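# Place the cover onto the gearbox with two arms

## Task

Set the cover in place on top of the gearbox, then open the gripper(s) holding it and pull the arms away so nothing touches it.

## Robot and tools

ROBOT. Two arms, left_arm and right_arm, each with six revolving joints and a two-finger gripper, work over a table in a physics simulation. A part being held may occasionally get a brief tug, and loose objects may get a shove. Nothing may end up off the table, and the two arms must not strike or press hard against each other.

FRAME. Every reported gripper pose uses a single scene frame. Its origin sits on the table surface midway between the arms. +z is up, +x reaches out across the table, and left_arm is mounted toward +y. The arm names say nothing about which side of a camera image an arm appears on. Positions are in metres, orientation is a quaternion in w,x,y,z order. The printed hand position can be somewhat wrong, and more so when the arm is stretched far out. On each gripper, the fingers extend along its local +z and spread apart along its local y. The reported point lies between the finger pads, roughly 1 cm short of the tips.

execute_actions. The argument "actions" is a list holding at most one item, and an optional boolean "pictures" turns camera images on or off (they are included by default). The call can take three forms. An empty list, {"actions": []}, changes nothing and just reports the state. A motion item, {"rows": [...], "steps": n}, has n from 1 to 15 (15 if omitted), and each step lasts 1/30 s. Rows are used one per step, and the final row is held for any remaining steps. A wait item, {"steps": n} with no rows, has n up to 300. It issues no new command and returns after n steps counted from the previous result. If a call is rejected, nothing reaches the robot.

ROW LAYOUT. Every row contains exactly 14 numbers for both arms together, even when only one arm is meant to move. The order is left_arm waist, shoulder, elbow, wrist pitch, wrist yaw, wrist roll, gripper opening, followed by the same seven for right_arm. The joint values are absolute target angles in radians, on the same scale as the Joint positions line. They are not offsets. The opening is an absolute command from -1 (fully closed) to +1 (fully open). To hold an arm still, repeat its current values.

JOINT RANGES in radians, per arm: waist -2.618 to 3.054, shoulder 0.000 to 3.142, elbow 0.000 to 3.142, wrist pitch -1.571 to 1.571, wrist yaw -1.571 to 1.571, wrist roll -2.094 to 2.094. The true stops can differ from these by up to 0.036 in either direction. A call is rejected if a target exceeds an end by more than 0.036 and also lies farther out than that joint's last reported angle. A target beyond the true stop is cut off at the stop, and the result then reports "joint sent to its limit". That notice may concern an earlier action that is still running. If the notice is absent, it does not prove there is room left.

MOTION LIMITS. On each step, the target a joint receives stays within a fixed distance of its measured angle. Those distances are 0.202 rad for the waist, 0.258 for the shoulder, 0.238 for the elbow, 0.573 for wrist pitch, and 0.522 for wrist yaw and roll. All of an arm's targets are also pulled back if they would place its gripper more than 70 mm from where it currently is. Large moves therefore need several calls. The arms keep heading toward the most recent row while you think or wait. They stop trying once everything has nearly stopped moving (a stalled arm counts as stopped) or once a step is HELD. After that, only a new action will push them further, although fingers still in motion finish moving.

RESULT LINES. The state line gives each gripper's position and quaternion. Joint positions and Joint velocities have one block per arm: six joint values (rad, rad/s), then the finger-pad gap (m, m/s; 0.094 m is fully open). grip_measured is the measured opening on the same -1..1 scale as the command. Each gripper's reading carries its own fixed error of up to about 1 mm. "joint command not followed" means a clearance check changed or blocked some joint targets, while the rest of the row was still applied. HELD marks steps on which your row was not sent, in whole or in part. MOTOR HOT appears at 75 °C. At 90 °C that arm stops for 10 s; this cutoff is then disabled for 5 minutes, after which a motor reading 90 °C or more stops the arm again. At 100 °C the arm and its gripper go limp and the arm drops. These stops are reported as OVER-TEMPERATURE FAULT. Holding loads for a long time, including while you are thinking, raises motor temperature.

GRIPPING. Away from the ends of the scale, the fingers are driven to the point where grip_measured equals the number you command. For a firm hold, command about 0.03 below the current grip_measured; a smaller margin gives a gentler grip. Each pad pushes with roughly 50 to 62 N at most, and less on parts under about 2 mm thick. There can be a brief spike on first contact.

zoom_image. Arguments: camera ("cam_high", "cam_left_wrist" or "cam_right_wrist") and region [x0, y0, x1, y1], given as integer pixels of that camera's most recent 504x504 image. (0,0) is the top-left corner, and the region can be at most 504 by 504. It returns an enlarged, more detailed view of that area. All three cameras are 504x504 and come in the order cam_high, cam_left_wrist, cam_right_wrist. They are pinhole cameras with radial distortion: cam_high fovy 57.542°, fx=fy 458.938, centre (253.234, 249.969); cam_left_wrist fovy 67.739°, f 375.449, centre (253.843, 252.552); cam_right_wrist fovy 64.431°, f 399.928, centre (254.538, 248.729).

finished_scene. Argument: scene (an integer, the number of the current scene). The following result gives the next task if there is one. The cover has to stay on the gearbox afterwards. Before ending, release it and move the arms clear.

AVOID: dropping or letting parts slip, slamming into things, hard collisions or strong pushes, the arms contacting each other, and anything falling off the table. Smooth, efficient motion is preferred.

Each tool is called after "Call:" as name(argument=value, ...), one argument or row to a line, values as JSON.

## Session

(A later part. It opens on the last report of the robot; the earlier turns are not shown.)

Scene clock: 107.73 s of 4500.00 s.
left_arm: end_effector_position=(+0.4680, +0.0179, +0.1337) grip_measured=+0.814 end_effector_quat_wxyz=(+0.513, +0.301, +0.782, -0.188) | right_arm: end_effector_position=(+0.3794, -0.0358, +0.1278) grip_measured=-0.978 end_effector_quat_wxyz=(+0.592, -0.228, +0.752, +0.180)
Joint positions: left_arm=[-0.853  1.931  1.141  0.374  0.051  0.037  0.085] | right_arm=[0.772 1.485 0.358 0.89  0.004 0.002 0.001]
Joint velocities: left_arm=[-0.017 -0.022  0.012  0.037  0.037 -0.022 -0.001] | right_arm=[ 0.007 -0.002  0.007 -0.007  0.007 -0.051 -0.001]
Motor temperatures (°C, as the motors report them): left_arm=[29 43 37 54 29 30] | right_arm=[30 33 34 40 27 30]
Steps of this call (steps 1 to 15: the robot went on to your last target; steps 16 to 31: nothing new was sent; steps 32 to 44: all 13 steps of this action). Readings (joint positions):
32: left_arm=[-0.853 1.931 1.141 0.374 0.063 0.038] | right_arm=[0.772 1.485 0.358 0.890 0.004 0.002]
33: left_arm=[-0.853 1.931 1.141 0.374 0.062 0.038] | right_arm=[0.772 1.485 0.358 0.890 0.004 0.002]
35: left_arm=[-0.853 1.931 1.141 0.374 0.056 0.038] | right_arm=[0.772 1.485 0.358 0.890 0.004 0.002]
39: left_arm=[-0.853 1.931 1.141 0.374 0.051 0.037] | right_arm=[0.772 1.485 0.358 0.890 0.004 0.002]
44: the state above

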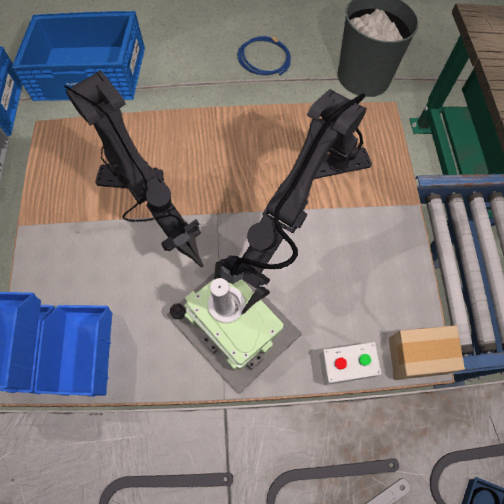

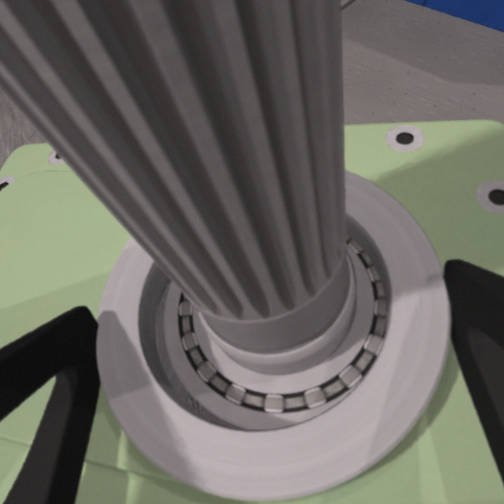

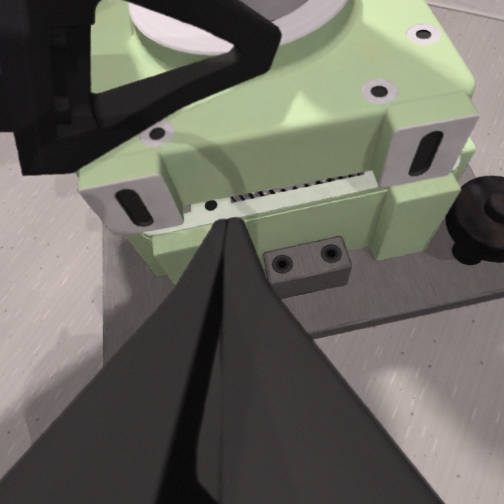

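Call:
execute_actions(
  actions=[
    {"rows":[[-0.865,1.93,1.18,0.40,0.07,0.035,0.76,0.78,1.46,0.34,0.89,0,0,-1],[-0.87,1.93,1.185,0.41,0.07,0.035,0.76,0.78,1.46,0.34,0.89,0,0,-1],[-0.875,1.93,1.19,0.42,0.07,0.035,0.76,0.78,1.46,0.34,0.89,0,0,-1],[-0.88,1.93,1.195,0.43,0.07,0.035,0.76,0.78,1.46,0.34,0.89,0,0,-1],[-0.882,1.932,1.2,0.44,0.07,0.035,0.76,0.78,1.46,0.34,0.89,0,0,-1],[-0.884,1.934,1.205,0.45,0.07,0.035,0.76,0.78,1.46,0.34,0.89,0,0,-1],[-0.886,1.936,1.21,0.45,0.07,0.035,0.76,0.78,1.46,0.34,0.89,0,0,-1],[-0.888,1.938,1.215,0.45,0.07,0.035,0.76,0.78,1.46,0.34,0.89,0,0,-1]],"steps":14},
  ],
)

Scene clock: 109.03 s of 4500.00 s.
left_arm: end_effector_position=(+0.4701, +0.0113, +0.1349) grip_measured=+0.798 end_effector_quat_wxyz=(+0.516, +0.299, +0.780, -0.188) | right_arm: end_effector_position=(+0.3794, -0.0358, +0.1278) grip_measured=-0.978 end_effector_quat_wxyz=(+0.592, -0.228, +0.752, +0.180)
Joint positions: left_arm=[-0.864  1.948  1.164  0.374  0.038  0.033  0.084] | right_arm=[0.772 1.485 0.358 0.89  0.004 0.002 0.001]
Joint velocities: left_arm=[-0.022  0.012 -0.002 -0.037 -0.007 -0.066 -0.001] | right_arm=[-0.002 -0.007  0.007  0.007  0.051 -0.007 -0.001]
Motor temperatures (°C, as the motors report them): left_arm=[29 43 37 53 29 30] | right_arm=[30 33 34 40 27 30]
Steps of this call (steps 1 to 15: the robot went on to your last target; steps 16 to 25: nothing new was sent; steps 26 to 39: all 14 steps of this action). Readings (joint positions):
26: left_arm=[-0.853 1.931 1.141 0.375 0.051 0.037] | right_arm=[0.772 1.485 0.358 0.890 0.004 0.002]
27: left_arm=[-0.853 1.931 1.141 0.376 0.051 0.037] | right_arm=[0.772 1.485 0.358 0.890 0.004 0.002]
29: left_arm=[-0.854 1.931 1.143 0.375 0.050 0.037] | right_arm=[0.772 1.485 0.358 0.890 0.004 0.002]
33: left_arm=[-0.860 1.941 1.156 0.374 0.043 0.034] | right_arm=[0.772 1.485 0.358 0.890 0.004 0.002]
39: the state above

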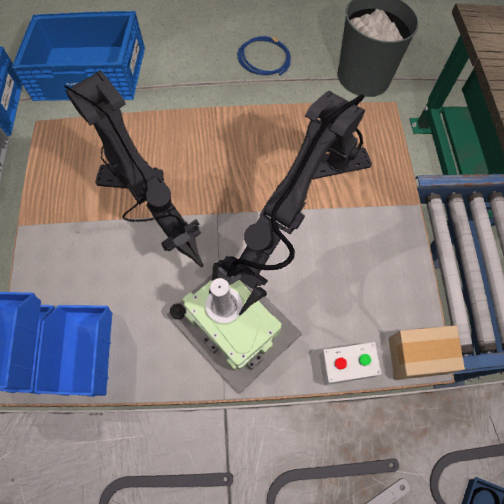

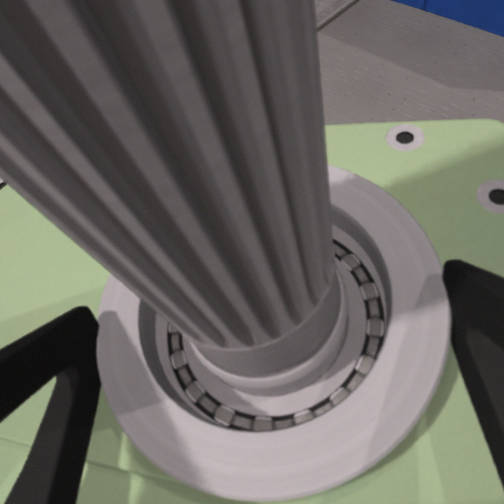

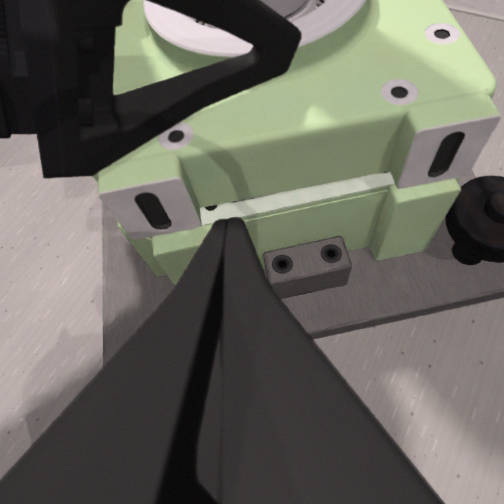

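Call:
execute_actions(
  actions=[
    {"rows":[[-0.88,1.94,1.21,0.43,0.06,0.035,0.76,0.78,1.46,0.34,0.89,0,0,-1],[-0.875,1.942,1.205,0.41,0.06,0.035,0.76,0.78,1.46,0.34,0.89,0,0,-1],[-0.87,1.944,1.2,0.39,0.06,0.035,0.76,0.78,1.46,0.34,0.89,0,0,-1],[-0.87,1.946,1.195,0.375,0.06,0.035,0.76,0.78,1.46,0.34,0.89,0,0,-1],[-0.87,1.948,1.19,0.36,0.06,0.035,0.76,0.78,1.46,0.34,0.89,0,0,-1],[-0.87,1.95,1.185,0.35,0.06,0.035,0.76,0.78,1.46,0.34,0.89,0,0,-1]],"steps":14},
  ],
)

Call:
zoom_image(
  camera="cam_high",
  region=[150,250,320,400],
)

Scene clock: 110.53 s of 4500.00 s.
left_arm: end_effector_position=(+0.4698, +0.0119, +0.1335) grip_measured=+0.798 end_effector_quat_wxyz=(+0.513, +0.300, +0.782, -0.187) | right_arm: end_effector_position=(+0.3794, -0.0358, +0.1278) grip_measured=-0.978 end_effector_quat_wxyz=(+0.592, -0.228, +0.752, +0.180)
Joint positions: left_arm=[-0.864  1.948  1.164  0.368  0.037  0.033  0.084] | right_arm=[0.772 1.485 0.358 0.89  0.004 0.002 0.001]
Joint velocities: left_arm=[-0.002 -0.002 -0.012 -0.007  0.051  0.022  0.001] | right_arm=[-0.002 -0.022  0.007  0.007  0.022  0.022  0.001]
Motor temperatures (°C, as the motors report them): left_arm=[29 43 37 53 29 30] | right_arm=[30 33 34 40 27 30]
Steps of this call (steps 1 to 15: the robot went on to your last target; steps 16 to 31: nothing new was sent; steps 32 to 45: all 14 steps of this action). Readings (joint positions):
32: left_arm=[-0.864 1.948 1.164 0.374 0.037 0.033] | right_arm=[0.772 1.485 0.358 0.890 0.004 0.002]
33: left_arm=[-0.864 1.948 1.164 0.373 0.037 0.033] | right_arm=[0.772 1.485 0.358 0.890 0.004 0.002]
35: left_arm=[-0.864 1.948 1.164 0.371 0.037 0.033] | right_arm=[0.772 1.485 0.358 0.890 0.004 0.002]
39: left_arm=[-0.864 1.948 1.164 0.368 0.037 0.033] | right_arm=[0.772 1.485 0.358 0.890 0.004 0.002]
45: the state above

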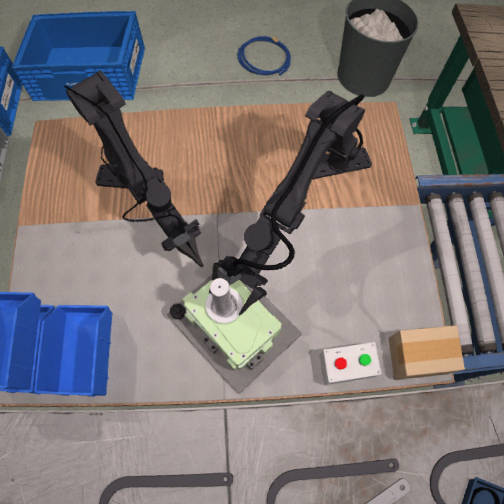

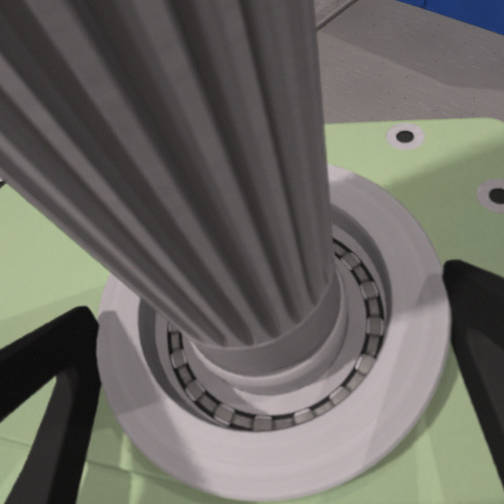

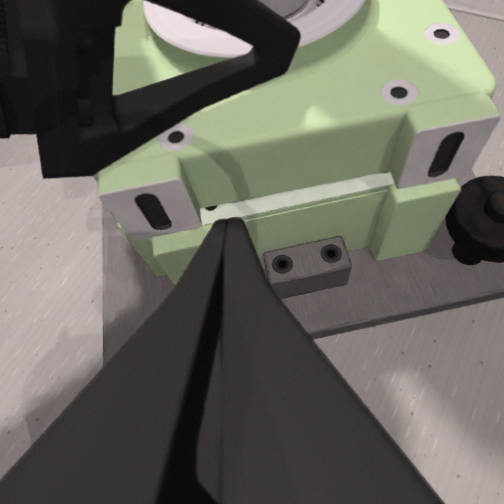

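Region (150, 250, 320, 400) of cam_high's 504x504 image, scaled by 2.965, with more detail than that image has; it fills the top 445 rows of this view, and the rest is white.

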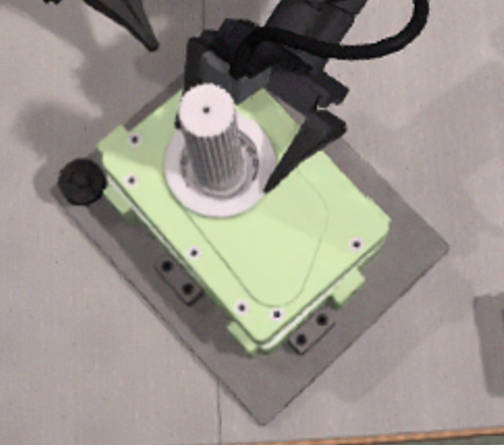

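Call:
execute_actions(
  actions=[
    {"rows":[[-0.875,1.945,1.195,0.38,0.05,0.03,0.74,0.78,1.46,0.34,0.89,0,0,-1],[-0.88,1.942,1.205,0.41,0.04,0.03,0.74,0.78,1.46,0.34,0.89,0,0,-1],[-0.884,1.94,1.21,0.43,0.03,0.03,0.74,0.78,1.46,0.34,0.89,0,0,-1],[-0.887,1.94,1.21,0.44,0.02,0.025,0.74,0.78,1.46,0.34,0.89,0,0,-1],[-0.89,1.94,1.21,0.44,0.01,0.025,0.74,0.78,1.46,0.34,0.89,0,0,-1],[-0.892,1.94,1.21,0.44,0.0,0.02,0.74,0.78,1.46,0.34,0.89,0,0,-1],[-0.894,1.94,1.21,0.44,-0.01,0.02,0.74,0.78,1.46,0.34,0.89,0,0,-1],[-0.896,1.94,1.21,0.44,-0.02,0.02,0.74,0.78,1.46,0.34,0.89,0,0,-1]],"steps":14},
  ],
)

Scene clock: 112.30 s of 4500.00 s.
left_arm: end_effector_position=(+0.4707, +0.0113, +0.1319) grip_measured=+0.798 end_effector_quat_wxyz=(+0.518, +0.287, +0.786, -0.176) | right_arm: end_effector_position=(+0.3794, -0.0358, +0.1278) grip_measured=-0.978 end_effector_quat_wxyz=(+0.592, -0.228, +0.752, +0.180)
Joint positions: left_arm=[-0.88   1.955  1.164  0.378 -0.012  0.019  0.084] | right_arm=[0.772 1.485 0.358 0.89  0.004 0.002 0.001]
Joint velocities: left_arm=[-0.007  0.012 -0.012 -0.037 -0.051  0.007  0.   ] | right_arm=[-0.017 -0.007  0.007 -0.066 -0.022 -0.007 -0.   ]
Motor temperatures (°C, as the motors report them): left_arm=[29 43 37 53 29 30] | right_arm=[30 33 34 40 27 30]
Steps of this call (steps 1 to 15: the robot went on to your last target; steps 16 to 39: nothing new was sent; steps 40 to 53: all 14 steps of this action). Readings (joint positions):
40: left_arm=[-0.864 1.948 1.164 0.368 0.037 0.033] | right_arm=[0.772 1.485 0.358 0.890 0.004 0.002]
41: left_arm=[-0.864 1.948 1.164 0.370 0.036 0.033] | right_arm=[0.772 1.485 0.358 0.890 0.004 0.002]
43: left_arm=[-0.866 1.948 1.164 0.371 0.033 0.032] | right_arm=[0.772 1.485 0.358 0.890 0.004 0.002]
47: left_arm=[-0.874 1.950 1.164 0.372 0.006 0.028] | right_arm=[0.772 1.485 0.358 0.890 0.004 0.002]
53: the state above

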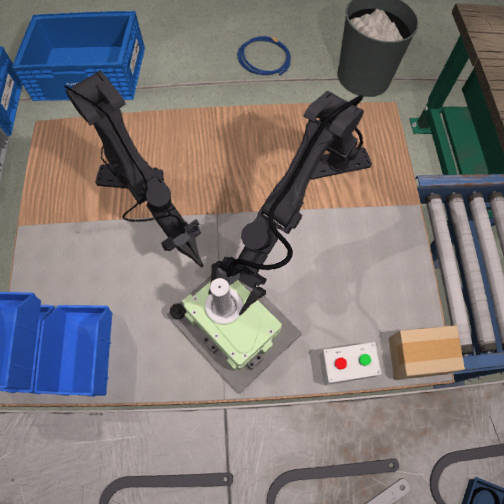

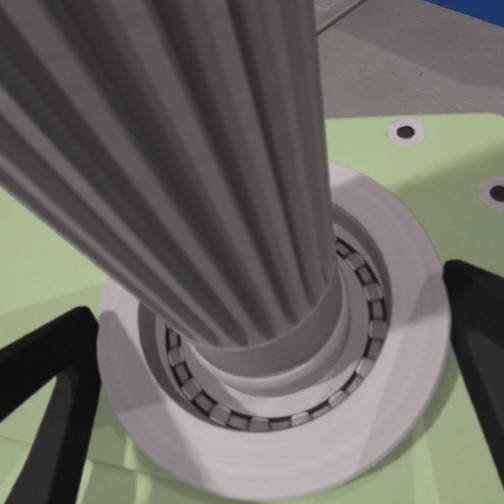

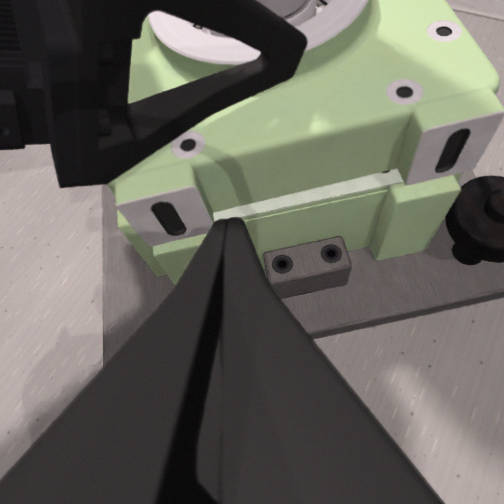

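It's starting to drop. Lower.

Call:
execute_actions(
  actions=[
    {"rows":[[-0.89,1.943,1.205,0.435,-0.01,0.01,0.74,0.78,1.46,0.34,0.89,0,0,-1],[-0.888,1.946,1.2,0.43,-0.01,0.005,0.74,0.78,1.46,0.34,0.89,0,0,-1],[-0.888,1.949,1.195,0.425,-0.01,0.0,0.74,0.78,1.46,0.34,0.89,0,0,-1],[-0.888,1.952,1.19,0.42,-0.01,0.0,0.74,0.78,1.46,0.34,0.89,0,0,-1],[-0.888,1.955,1.185,0.415,-0.01,0.0,0.74,0.78,1.46,0.34,0.89,0,0,-1],[-0.888,1.958,1.18,0.41,-0.01,0.0,0.74,0.78,1.46,0.34,0.89,0,0,-1],[-0.888,1.961,1.175,0.405,-0.01,0.0,0.74,0.78,1.46,0.34,0.89,0,0,-1],[-0.888,1.965,1.17,0.40,-0.01,0.0,0.74,0.78,1.46,0.34,0.89,0,0,-1]],"steps":14},
  ],
)

Scene clock: 113.70 s of 4500.00 s.
left_arm: end_effector_position=(+0.4711, +0.0109, +0.1293) grip_measured=+0.798 end_effector_quat_wxyz=(+0.517, +0.286, +0.787, -0.176) | right_arm: end_effector_position=(+0.3794, -0.0358, +0.1278) grip_measured=-0.978 end_effector_quat_wxyz=(+0.592, -0.228, +0.752, +0.180)
Joint positions: left_arm=[-0.88   1.961  1.164  0.382 -0.012  0.016  0.084] | right_arm=[0.772 1.485 0.358 0.89  0.004 0.002 0.001]
Joint velocities: left_arm=[-0.007 -0.002  0.012 -0.051 -0.007 -0.022  0.   ] | right_arm=[-0.007 -0.012 -0.007 -0.022  0.022 -0.007 -0.001]
Motor temperatures (°C, as the motors report them): left_arm=[29 43 37 53 29 30] | right_arm=[30 33 34 39 27 30]
Steps of this call (steps 1 to 15: the robot went on to your last target; steps 16 to 28: nothing new was sent; steps 29 to 42: all 14 steps of this action). Readings (joint positions):
29: left_arm=[-0.880 1.955 1.164 0.378 -0.012 0.018] | right_arm=[0.772 1.485 0.358 0.890 0.004 0.002]
30: left_arm=[-0.880 1.955 1.164 0.378 -0.012 0.018] | right_arm=[0.772 1.485 0.358 0.890 0.004 0.002]
32: left_arm=[-0.880 1.956 1.164 0.379 -0.012 0.017] | right_arm=[0.772 1.485 0.358 0.890 0.004 0.002]
36: left_arm=[-0.880 1.961 1.164 0.382 -0.012 0.016] | right_arm=[0.772 1.485 0.358 0.890 0.004 0.002]
42: the state above

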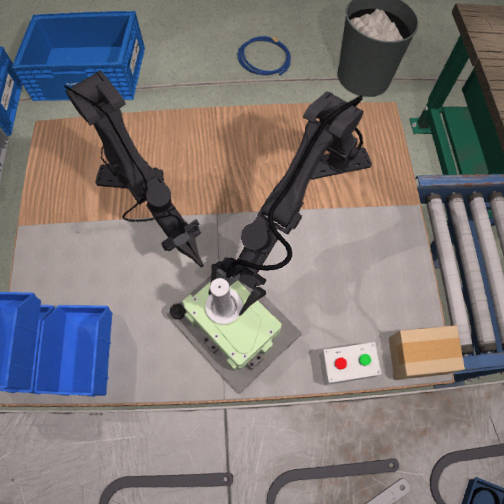

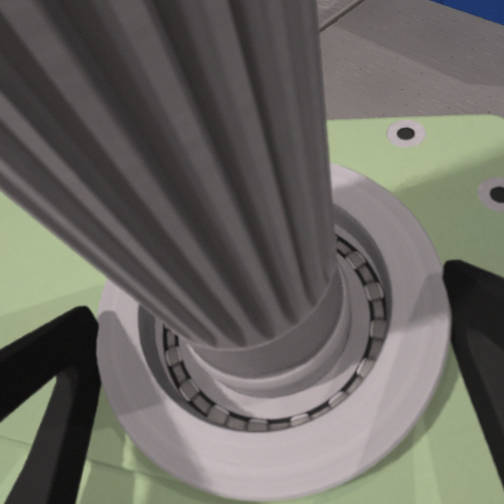

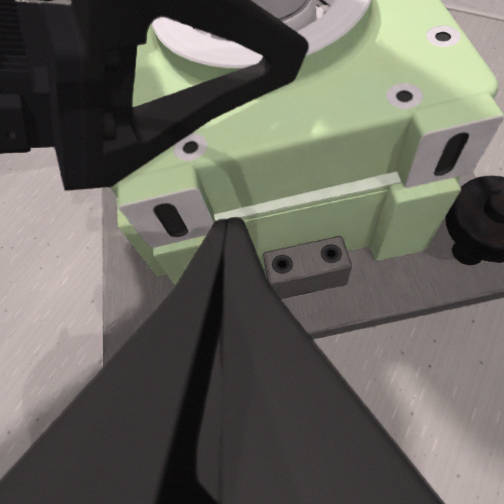

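Call:
execute_actions(
  actions=[
    {"rows":[[-0.885,1.955,1.18,0.40,-0.01,0.01,0.78,0.78,1.46,0.34,0.89,0,0,-1],[-0.885,1.95,1.185,0.40,-0.01,0.01,0.8,0.78,1.46,0.34,0.89,0,0,-1],[-0.885,1.95,1.185,0.40,-0.01,0.01,0.82,0.78,1.46,0.34,0.89,0,0,-1],[-0.885,1.95,1.185,0.40,-0.01,0.01,0.86,0.78,1.46,0.34,0.89,0,0,-1],[-0.885,1.95,1.185,0.40,-0.01,0.01,0.95,0.78,1.46,0.34,0.89,0,0,-1]],"steps":14},
  ],
)

Call:
zoom_image(
  camera="cam_high",
  region=[160,260,300,390],
)

Scene clock: 115.23 s of 4500.00 s.
left_arm: end_effector_position=(+0.4711, +0.0109, +0.1293) grip_measured=+0.948 end_effector_quat_wxyz=(+0.517, +0.287, +0.787, -0.176) | right_arm: end_effector_position=(+0.3794, -0.0358, +0.1278) grip_measured=-0.978 end_effector_quat_wxyz=(+0.592, -0.228, +0.752, +0.180)
Joint positions: left_arm=[-0.88   1.961  1.164  0.382 -0.012  0.016  0.092] | right_arm=[0.772 1.485 0.358 0.89  0.004 0.002 0.001]
Joint velocities: left_arm=[-0.012 -0.012 -0.017 -0.037 -0.037 -0.007 -0.001] | right_arm=[-0.002 -0.012  0.012 -0.007 -0.095 -0.007 -0.001]
Motor temperatures (°C, as the motors report them): left_arm=[29 43 37 52 29 30] | right_arm=[30 33 34 39 27 30]
Steps of this call (steps 1 to 15: the robot went on to your last target; steps 16 to 32: nothing new was sent; steps 33 to 46: all 14 steps of this action). Readings (joint positions):
33: left_arm=[-0.880 1.961 1.164 0.382 -0.012 0.016] | right_arm=[0.772 1.485 0.358 0.890 0.004 0.002]
34: left_arm=[-0.880 1.961 1.164 0.382 -0.012 0.016] | right_arm=[0.772 1.485 0.358 0.890 0.004 0.002]
36: left_arm=[-0.880 1.961 1.164 0.382 -0.012 0.016] | right_arm=[0.772 1.485 0.358 0.890 0.004 0.002]
40: left_arm=[-0.880 1.961 1.164 0.382 -0.012 0.016] | right_arm=[0.772 1.485 0.358 0.890 0.004 0.002]
46: the state above

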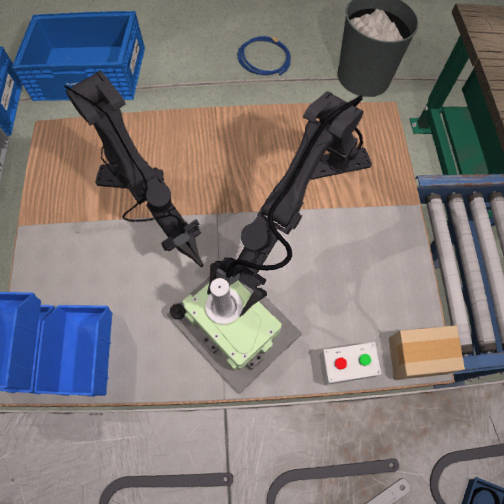

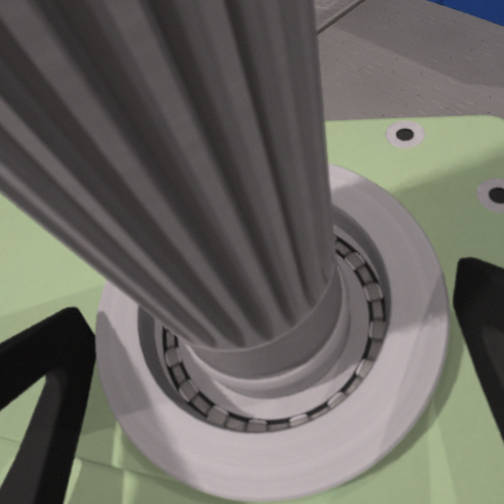

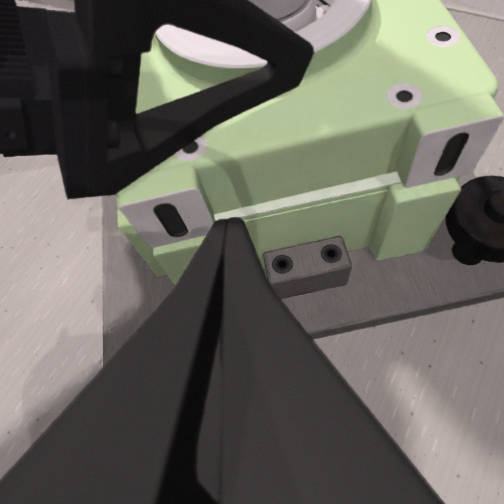

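Region (160, 260, 300, 390) of cam_high's 504x504 image, scaled by 3.600, with more detail than that image has; it fills the top 468 rows of this view, and the rest is white.

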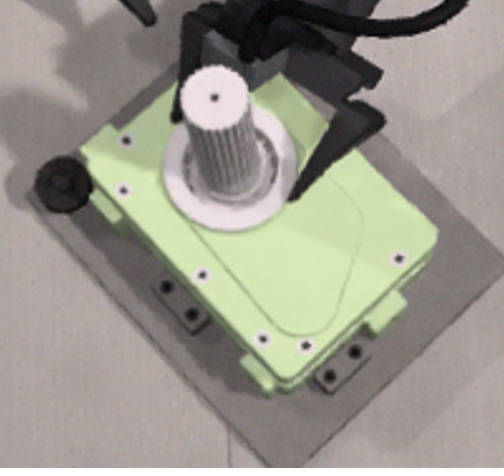

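Call:
zoom_image(
  camera="cam_right_wrist",
  region=[100,100,504,300],
)

Region (100, 100, 504, 300) of cam_right_wrist's 504x504 image, scaled by 1.248, with more detail than that image has; it fills the top 250 rows of this view, and the rest is white.

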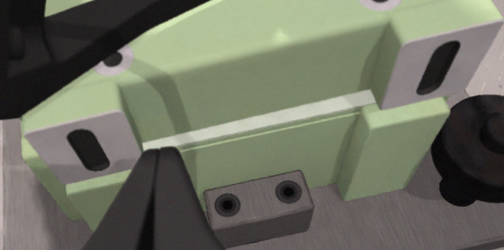

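Call:
execute_actions(
  actions=[
    {"rows":[[-0.885,1.96,1.18,0.39,-0.01,0.01,0.95,0.78,1.45,0.31,0.93,0,0,-1],[-0.885,1.965,1.175,0.38,-0.01,0.01,0.95,0.78,1.44,0.28,0.97,0,0,-1],[-0.885,1.97,1.17,0.37,-0.01,0.01,0.95,0.78,1.43,0.25,1.01,0,0,-1],[-0.885,1.975,1.165,0.36,-0.01,0.01,0.95,0.78,1.42,0.22,1.05,0,0,-1],[-0.885,1.98,1.16,0.35,-0.01,0.01,0.95,0.78,1.41,0.19,1.09,0,0,-1],[-0.885,1.985,1.16,0.34,-0.01,0.01,0.95,0.78,1.40,0.16,1.13,0,0,-1],[-0.885,1.99,1.16,0.33,-0.01,0.01,0.95,0.78,1.39,0.13,1.17,0,0,-1],[-0.885,1.99,1.16,0.32,-0.01,0.01,0.95,0.78,1.38,0.10,1.21,0,0,-1],[-0.885,1.99,1.16,0.32,-0.01,0.01,0.95,0.78,1.37,0.07,1.25,0,0,-1],[-0.885,1.99,1.16,0.32,-0.01,0.01,0.95,0.78,1.36,0.05,1.29,0,0,-1]]},
  ],
)

Scene clock: 117.20 s of 4500.00 s.
left_arm: end_effector_position=(+0.4712, +0.0110, +0.1263) grip_measured=+0.948 end_effector_quat_wxyz=(+0.515, +0.288, +0.788, -0.175) | right_arm: end_effector_position=(+0.3279, -0.0706, +0.1275) grip_measured=-0.978 end_effector_quat_wxyz=(+0.638, -0.216, +0.713, +0.194)
Joint positions: left_arm=[-0.88   1.966  1.164  0.382 -0.012  0.018  0.092] | right_arm=[0.772 1.385 0.06  1.214 0.004 0.002 0.001]
Joint velocities: left_arm=[ 0.002 -0.012  0.007 -0.081 -0.007 -0.066 -0.001] | right_arm=[-0.012 -0.007 -0.002  0.462 -0.037 -0.066 -0.001]
Motor temperatures (°C, as the motors report them): left_arm=[29 43 37 52 29 30] | right_arm=[30 33 34 39 27 30]
Steps of this call (steps 1 to 15: the robot went on to your last target; steps 16 to 44: nothing new was sent; steps 45 to 59: all 15 steps of this action). Readings (joint positions):
45: left_arm=[-0.880 1.961 1.164 0.382 -0.012 0.016] | right_arm=[0.772 1.485 0.354 0.895 0.004 0.002]
46: left_arm=[-0.880 1.961 1.164 0.382 -0.012 0.016] | right_arm=[0.772 1.481 0.343 0.908 0.004 0.002]
48: left_arm=[-0.880 1.962 1.164 0.382 -0.012 0.016] | right_arm=[0.772 1.463 0.295 0.947 0.004 0.002]
52: left_arm=[-0.880 1.966 1.164 0.382 -0.012 0.018] | right_arm=[0.772 1.423 0.167 1.054 0.004 0.002]
59: the state above

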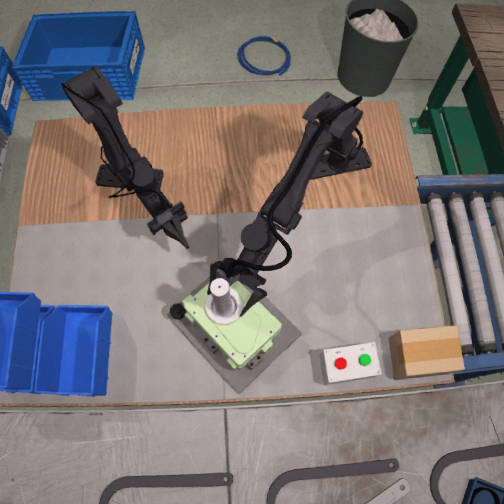

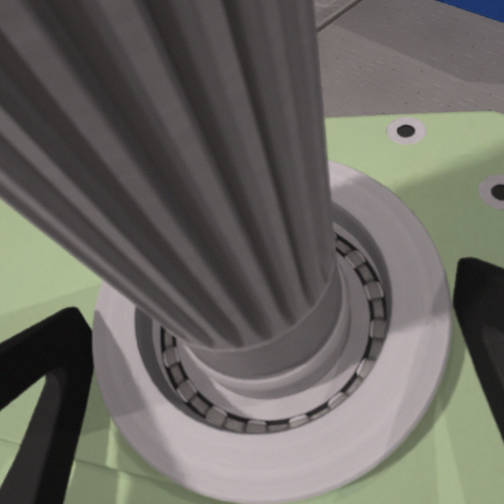

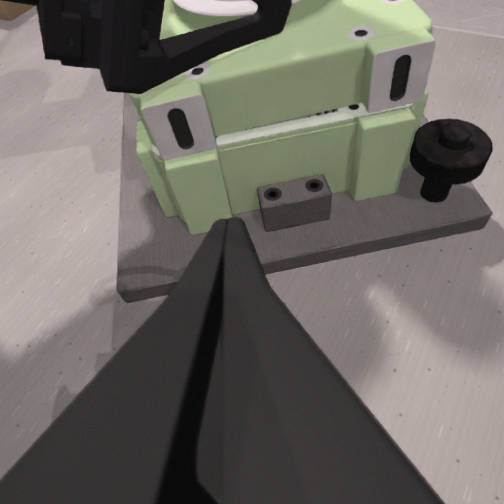

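Call:
execute_actions(
  actions=[
    {"rows":[[-0.885,2.0,1.15,0.30,-0.01,0.01,0.95,0.78,1.40,0.05,1.36,0,0,-1],[-0.885,2.01,1.145,0.28,-0.01,0.01,0.95,0.78,1.43,0.05,1.42,0,0,-1],[-0.885,2.02,1.14,0.26,-0.01,0.01,0.95,0.78,1.46,0.05,1.48,0,0,-1],[-0.885,2.03,1.135,0.24,-0.01,0.01,0.95,0.78,1.49,0.05,1.53,0,0,-1]]},
  ],
)

Call:
zoom_image(
  camera="cam_right_wrist",
  region=[100,0,504,250],
)

Scene clock: 118.40 s of 4500.00 s.
left_arm: end_effector_position=(+0.4715, +0.0109, +0.1238) grip_measured=+0.948 end_effector_quat_wxyz=(+0.514, +0.289, +0.789, -0.173) | right_arm: end_effector_position=(+0.3311, -0.0684, +0.1681) grip_measured=-0.978 end_effector_quat_wxyz=(+0.703, -0.196, +0.649, +0.214)
Joint positions: left_arm=[-0.88   1.972  1.164  0.384 -0.013  0.02   0.092] | right_arm=[0.772 1.48  0.06  1.499 0.004 0.002 0.001]
Joint velocities: left_arm=[-0.002 -0.007  0.002  0.066 -0.037  0.037  0.001] | right_arm=[ 0.037  0.022 -0.007  0.11  -0.007  0.022 -0.   ]
Motor temperatures (°C, as the motors report them): left_arm=[29 42 37 51 29 30] | right_arm=[30 32 34 39 27 30]
Steps of this call (steps 1 to 21: the robot went on to your last target; steps 22 to 36: all 15 steps of this action). Readings (joint positions):
22: left_arm=[-0.880 1.967 1.164 0.382 -0.012 0.018] | right_arm=[0.772 1.384 0.060 1.276 0.004 0.002]
23: left_arm=[-0.880 1.968 1.164 0.382 -0.012 0.019] | right_arm=[0.772 1.391 0.060 1.296 0.004 0.002]
25: left_arm=[-0.880 1.972 1.164 0.383 -0.013 0.020] | right_arm=[0.772 1.428 0.060 1.366 0.004 0.002]
29: left_arm=[-0.880 1.972 1.164 0.384 -0.013 0.020] | right_arm=[0.772 1.479 0.060 1.447 0.004 0.002]
36: the state above

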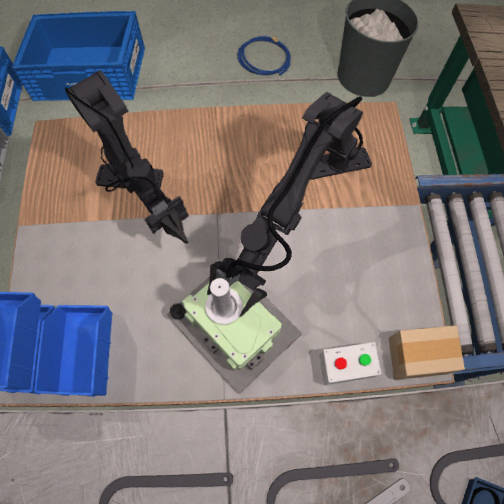

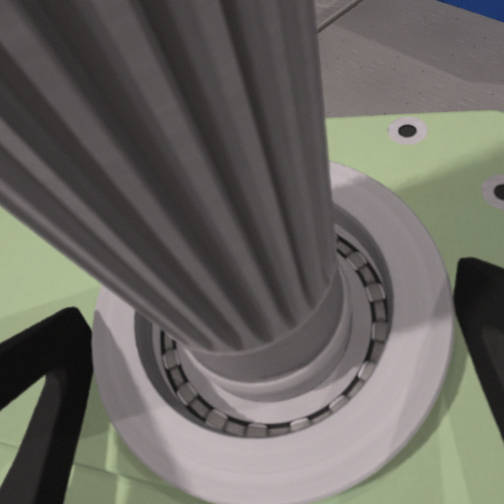

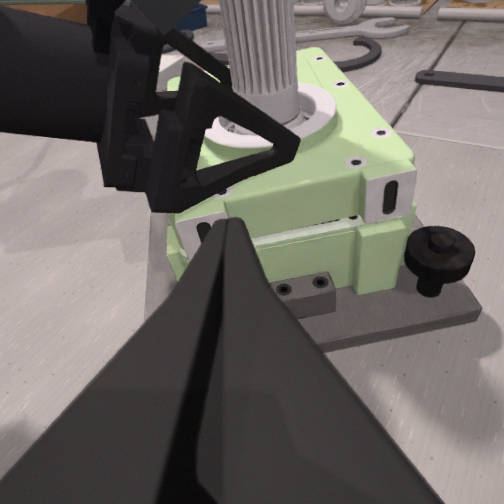

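Region (100, 0, 504, 250) of cam_right_wrist's 504x504 image, scaled by 1.248, with more detail than that image has; it fills the top 312 rows of this view, and the rest is white.

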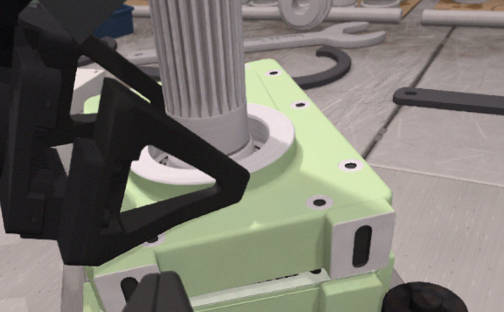

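Call:
execute_actions(
  actions=[
    {"rows":[[-0.885,1.99,1.17,0.34,-0.01,0.01,0.92,0.78,1.36,0.05,1.3,0,0,-1],[-0.885,1.96,1.19,0.40,-0.01,0.01,0.9,0.78,1.36,0.05,1.3,0,0,-1],[-0.885,1.945,1.19,0.41,-0.01,0.01,0.88,0.78,1.36,0.05,1.25,0,0,-1],[-0.885,1.94,1.19,0.41,-0.01,0.01,0.86,0.78,1.36,0.05,1.25,0,0,-1],[-0.885,1.94,1.19,0.41,-0.01,0.01,0.84,0.78,1.36,0.05,1.25,0,0,-1],[-0.885,1.94,1.19,0.41,-0.01,0.01,0.82,0.78,1.36,0.05,1.25,0,0,-1],[-0.885,1.94,1.19,0.41,-0.01,0.01,0.79,0.78,1.36,0.05,1.25,0,0,-1],[-0.885,1.94,1.19,0.41,-0.01,0.01,0.74,0.78,1.36,0.05,1.25,0,0,-1]]},
  ],
)

Call:
execute_actions(
  actions=[
    {"rows":[[-0.88,1.935,1.195,0.41,0.0,0.01,0.74,0.78,1.36,0.05,1.25,0,0,-1],[-0.876,1.93,1.2,0.41,0.005,0.01,0.74,0.78,1.36,0.05,1.25,0,0,-1],[-0.873,1.93,1.2,0.41,0.01,0.01,0.74,0.78,1.36,0.05,1.25,0,0,-1],[-0.87,1.93,1.2,0.41,0.015,0.01,0.74,0.78,1.36,0.05,1.25,0,0,-1],[-0.867,1.93,1.2,0.41,0.02,0.01,0.74,0.78,1.36,0.05,1.25,0,0,-1],[-0.865,1.93,1.2,0.41,0.025,0.01,0.74,0.78,1.36,0.05,1.25,0,0,-1],[-0.863,1.93,1.2,0.41,0.03,0.01,0.74,0.78,1.36,0.05,1.25,0,0,-1],[-0.861,1.93,1.2,0.41,0.035,0.01,0.74,0.78,1.36,0.05,1.25,0,0,-1]]},
  ],
)

Call:
zoom_image(
  camera="cam_right_wrist",
  region=[120,20,460,220],
)

Scene clock: 121.80 s of 4500.00 s.
left_arm: end_effector_position=(+0.4727, +0.0102, +0.1276) grip_measured=+0.824 end_effector_quat_wxyz=(+0.520, +0.287, +0.785, -0.175) | right_arm: end_effector_position=(+0.3287, -0.0701, +0.1423) grip_measured=-0.978 end_effector_quat_wxyz=(+0.658, -0.210, +0.694, +0.200)
Joint positions: left_arm=[-0.88   1.971  1.164  0.398 -0.014  0.02   0.086] | right_arm=[0.772 1.38  0.06  1.267 0.004 0.002 0.001]
Joint velocities: left_arm=[-0.012  0.002 -0.012 -0.022  0.037 -0.007 -0.   ] | right_arm=[-0.012  0.007  0.002  0.022  0.022 -0.007  0.   ]
Motor temperatures (°C, as the motors report them): left_arm=[29 41 36 50 29 30] | right_arm=[30 32 33 39 27 30]
Steps of this call (steps 1 to 30: the robot went on to your last target; steps 31 to 87: nothing new was sent; steps 88 to 102: all 15 steps of this action). Readings (joint positions):
88: left_arm=[-0.880 1.972 1.164 0.390 -0.013 0.021] | right_arm=[0.772 1.465 0.060 1.484 0.004 0.002]
89: left_arm=[-0.880 1.972 1.164 0.396 -0.014 0.020] | right_arm=[0.772 1.434 0.060 1.440 0.004 0.002]
91: left_arm=[-0.880 1.971 1.164 0.398 -0.014 0.020] | right_arm=[0.772 1.391 0.060 1.384 0.004 0.002]
95: left_arm=[-0.880 1.971 1.164 0.398 -0.014 0.020] | right_arm=[0.772 1.380 0.060 1.312 0.004 0.002]
102: the state above

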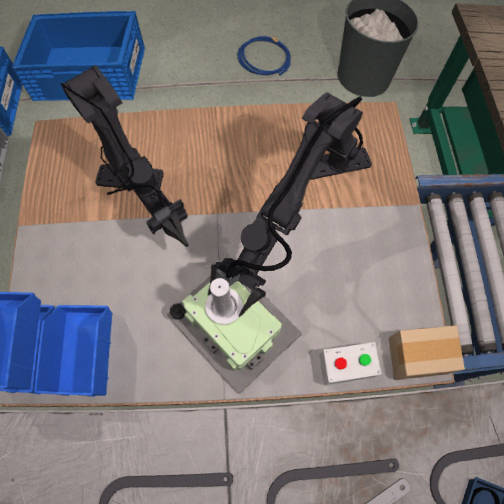

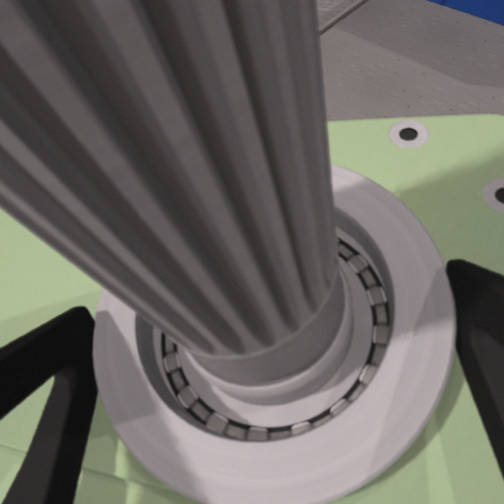

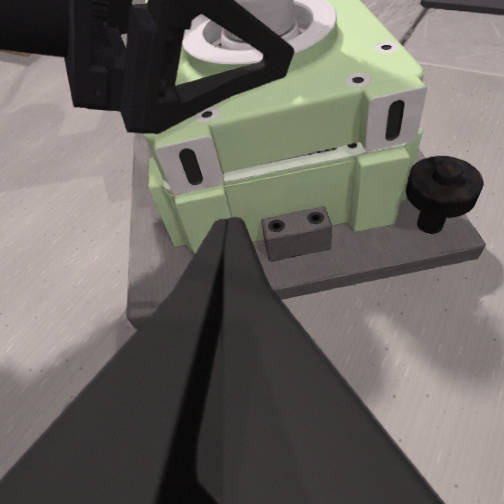

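Scene clock: 122.30 s of 4500.00 s.
left_arm: end_effector_position=(+0.4729, +0.0103, +0.1277) grip_measured=+0.824 end_effector_quat_wxyz=(+0.520, +0.287, +0.785, -0.176) | right_arm: end_effector_position=(+0.3286, -0.0701, +0.1402) grip_measured=-0.978 end_effector_quat_wxyz=(+0.655, -0.211, +0.697, +0.200)
Joint positions: left_arm=[-0.878  1.971  1.164  0.399 -0.011  0.02   0.086] | right_arm=[0.772 1.38  0.06  1.258 0.004 0.002 0.001]
Joint velocities: left_arm=[ 0.002  0.002 -0.027  0.007  0.081 -0.007 -0.001] | right_arm=[ 0.002  0.012  0.002 -0.007 -0.037 -0.051 -0.001]
Motor temperatures (°C, as the motors report them): left_arm=[29 41 36 50 29 30] | right_arm=[30 32 33 39 27 30]
Steps of this call (steps 1 to 15: all 15 steps of this action). Readings (joint positions):
1: left_arm=[-0.880 1.971 1.164 0.398 -0.014 0.020] | right_arm=[0.772 1.380 0.060 1.265 0.004 0.002]
2: left_arm=[-0.880 1.971 1.164 0.398 -0.014 0.020] | right_arm=[0.772 1.380 0.060 1.263 0.004 0.002]
4: left_arm=[-0.880 1.971 1.164 0.399 -0.013 0.020] | right_arm=[0.772 1.380 0.060 1.261 0.004 0.002]
8: left_arm=[-0.879 1.971 1.164 0.399 -0.011 0.020] | right_arm=[0.772 1.380 0.060 1.259 0.004 0.002]
15: the state above

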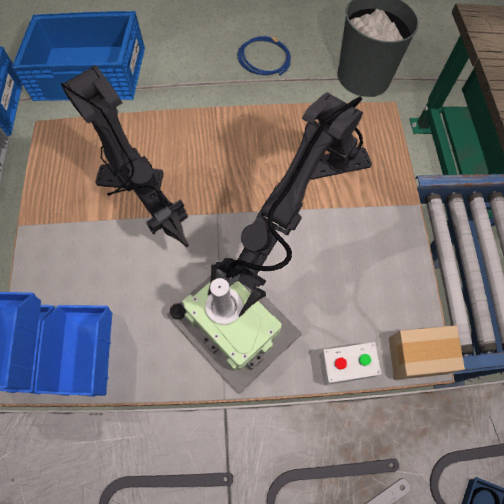

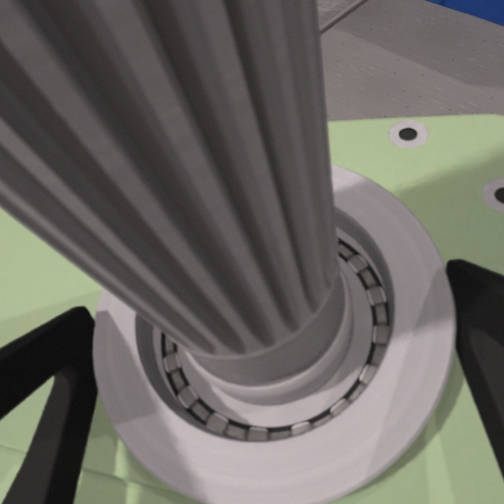

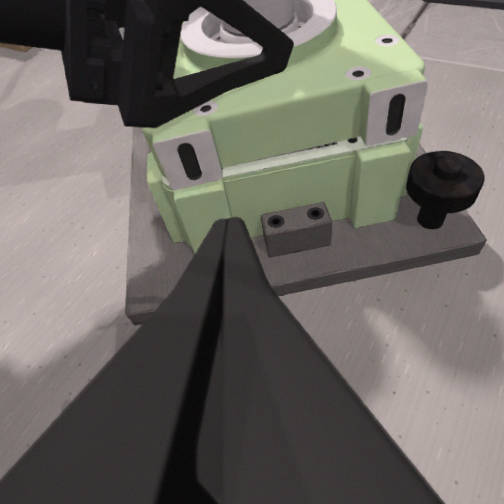

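Region (120, 20, 460, 220) of cam_right_wrist's 504x504 image, scaled by 1.482, with more detail than that image has; it fills the top 296 rows of this view, and the rest is white.

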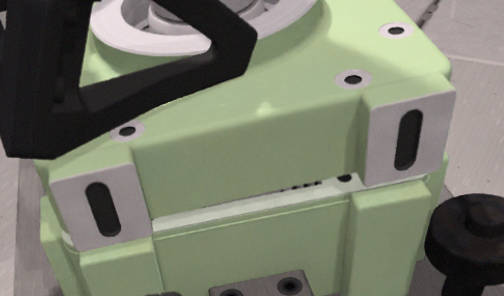

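Call:
execute_actions(
  actions=[
    {"rows":[[-0.875,1.925,1.205,0.39,0.0,0.01,0.7,0.78,1.36,0.05,1.25,0,0,-1],[-0.88,1.92,1.21,0.37,-0.01,0.01,0.7,0.78,1.36,0.05,1.25,0,0,-1],[-0.88,1.92,1.215,0.35,-0.01,0.01,0.7,0.78,1.36,0.05,1.25,0,0,-1],[-0.88,1.92,1.22,0.33,-0.01,0.01,0.7,0.78,1.36,0.05,1.25,0,0,-1],[-0.88,1.92,1.225,0.31,-0.01,0.01,0.7,0.78,1.36,0.05,1.25,0,0,-1],[-0.88,1.92,1.23,0.29,-0.01,0.01,0.7,0.78,1.36,0.05,1.25,0,0,-1],[-0.88,1.92,1.235,0.27,-0.01,0.01,0.7,0.78,1.36,0.05,1.25,0,0,-1],[-0.88,1.92,1.24,0.25,-0.01,0.01,0.7,0.78,1.36,0.05,1.25,0,0,-1]]},
  ],
)

Call:
zoom_image(
  camera="cam_right_wrist",
  region=[120,20,460,220],
)

Scene clock: 123.83 s of 4500.00 s.
left_arm: end_effector_position=(+0.4733, +0.0103, +0.1278) grip_measured=+0.824 end_effector_quat_wxyz=(+0.500, +0.292, +0.798, -0.168) | right_arm: end_effector_position=(+0.3286, -0.0701, +0.1402) grip_measured=-0.978 end_effector_quat_wxyz=(+0.655, -0.211, +0.697, +0.200)
Joint positions: left_arm=[-0.878  1.967  1.212  0.296 -0.012  0.02   0.086] | right_arm=[0.772 1.38  0.06  1.258 0.004 0.002 0.001]
Joint velocities: left_arm=[ 0.002 -0.002  0.017 -0.066 -0.037 -0.051  0.   ] | right_arm=[ 0.007 -0.002  0.007 -0.007 -0.022  0.007 -0.001]
Motor temperatures (°C, as the motors report them): left_arm=[29 42 37 49 29 30] | right_arm=[30 32 33 39 27 30]
Steps of this call (steps 1 to 15: the robot went on to your last target; steps 16 to 31: nothing new was sent; steps 32 to 46: all 15 steps of this action). Readings (joint positions):
32: left_arm=[-0.878 1.970 1.164 0.399 -0.011 0.020] | right_arm=[0.772 1.380 0.060 1.258 0.004 0.002]
33: left_arm=[-0.878 1.970 1.166 0.396 -0.012 0.020] | right_arm=[0.772 1.380 0.060 1.258 0.004 0.002]
35: left_arm=[-0.878 1.969 1.175 0.376 -0.012 0.020] | right_arm=[0.772 1.380 0.060 1.258 0.004 0.002]
39: left_arm=[-0.878 1.967 1.198 0.326 -0.012 0.020] | right_arm=[0.772 1.380 0.060 1.258 0.004 0.002]
46: the state above

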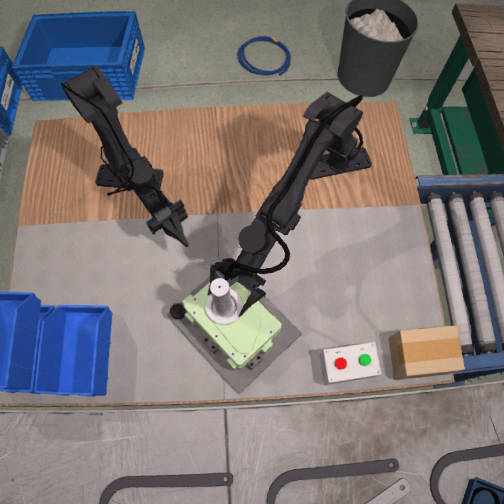

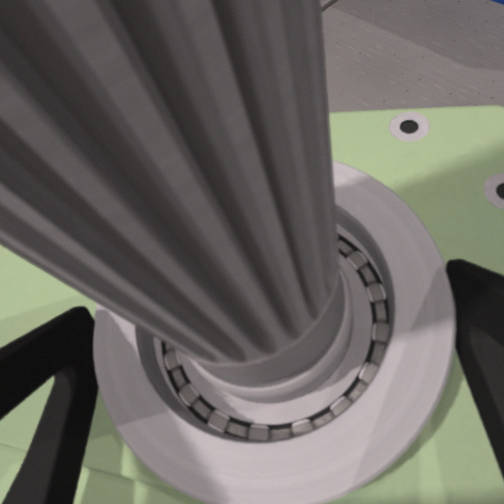

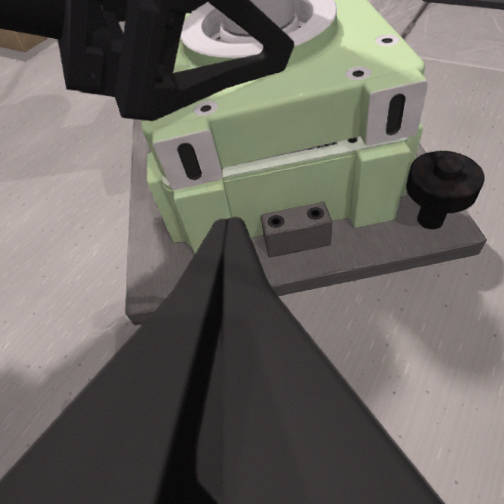

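Region (120, 20, 460, 220) of cam_right_wrist's 504x504 image, scaled by 1.482, with more detail than that image has; it fills the top 296 rows of this view, and the rest is white.

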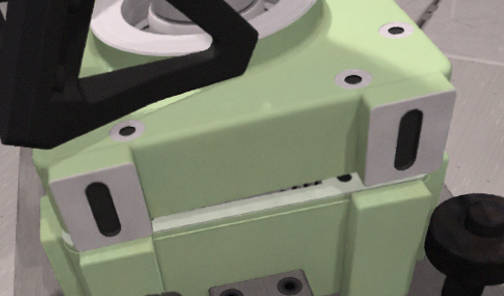

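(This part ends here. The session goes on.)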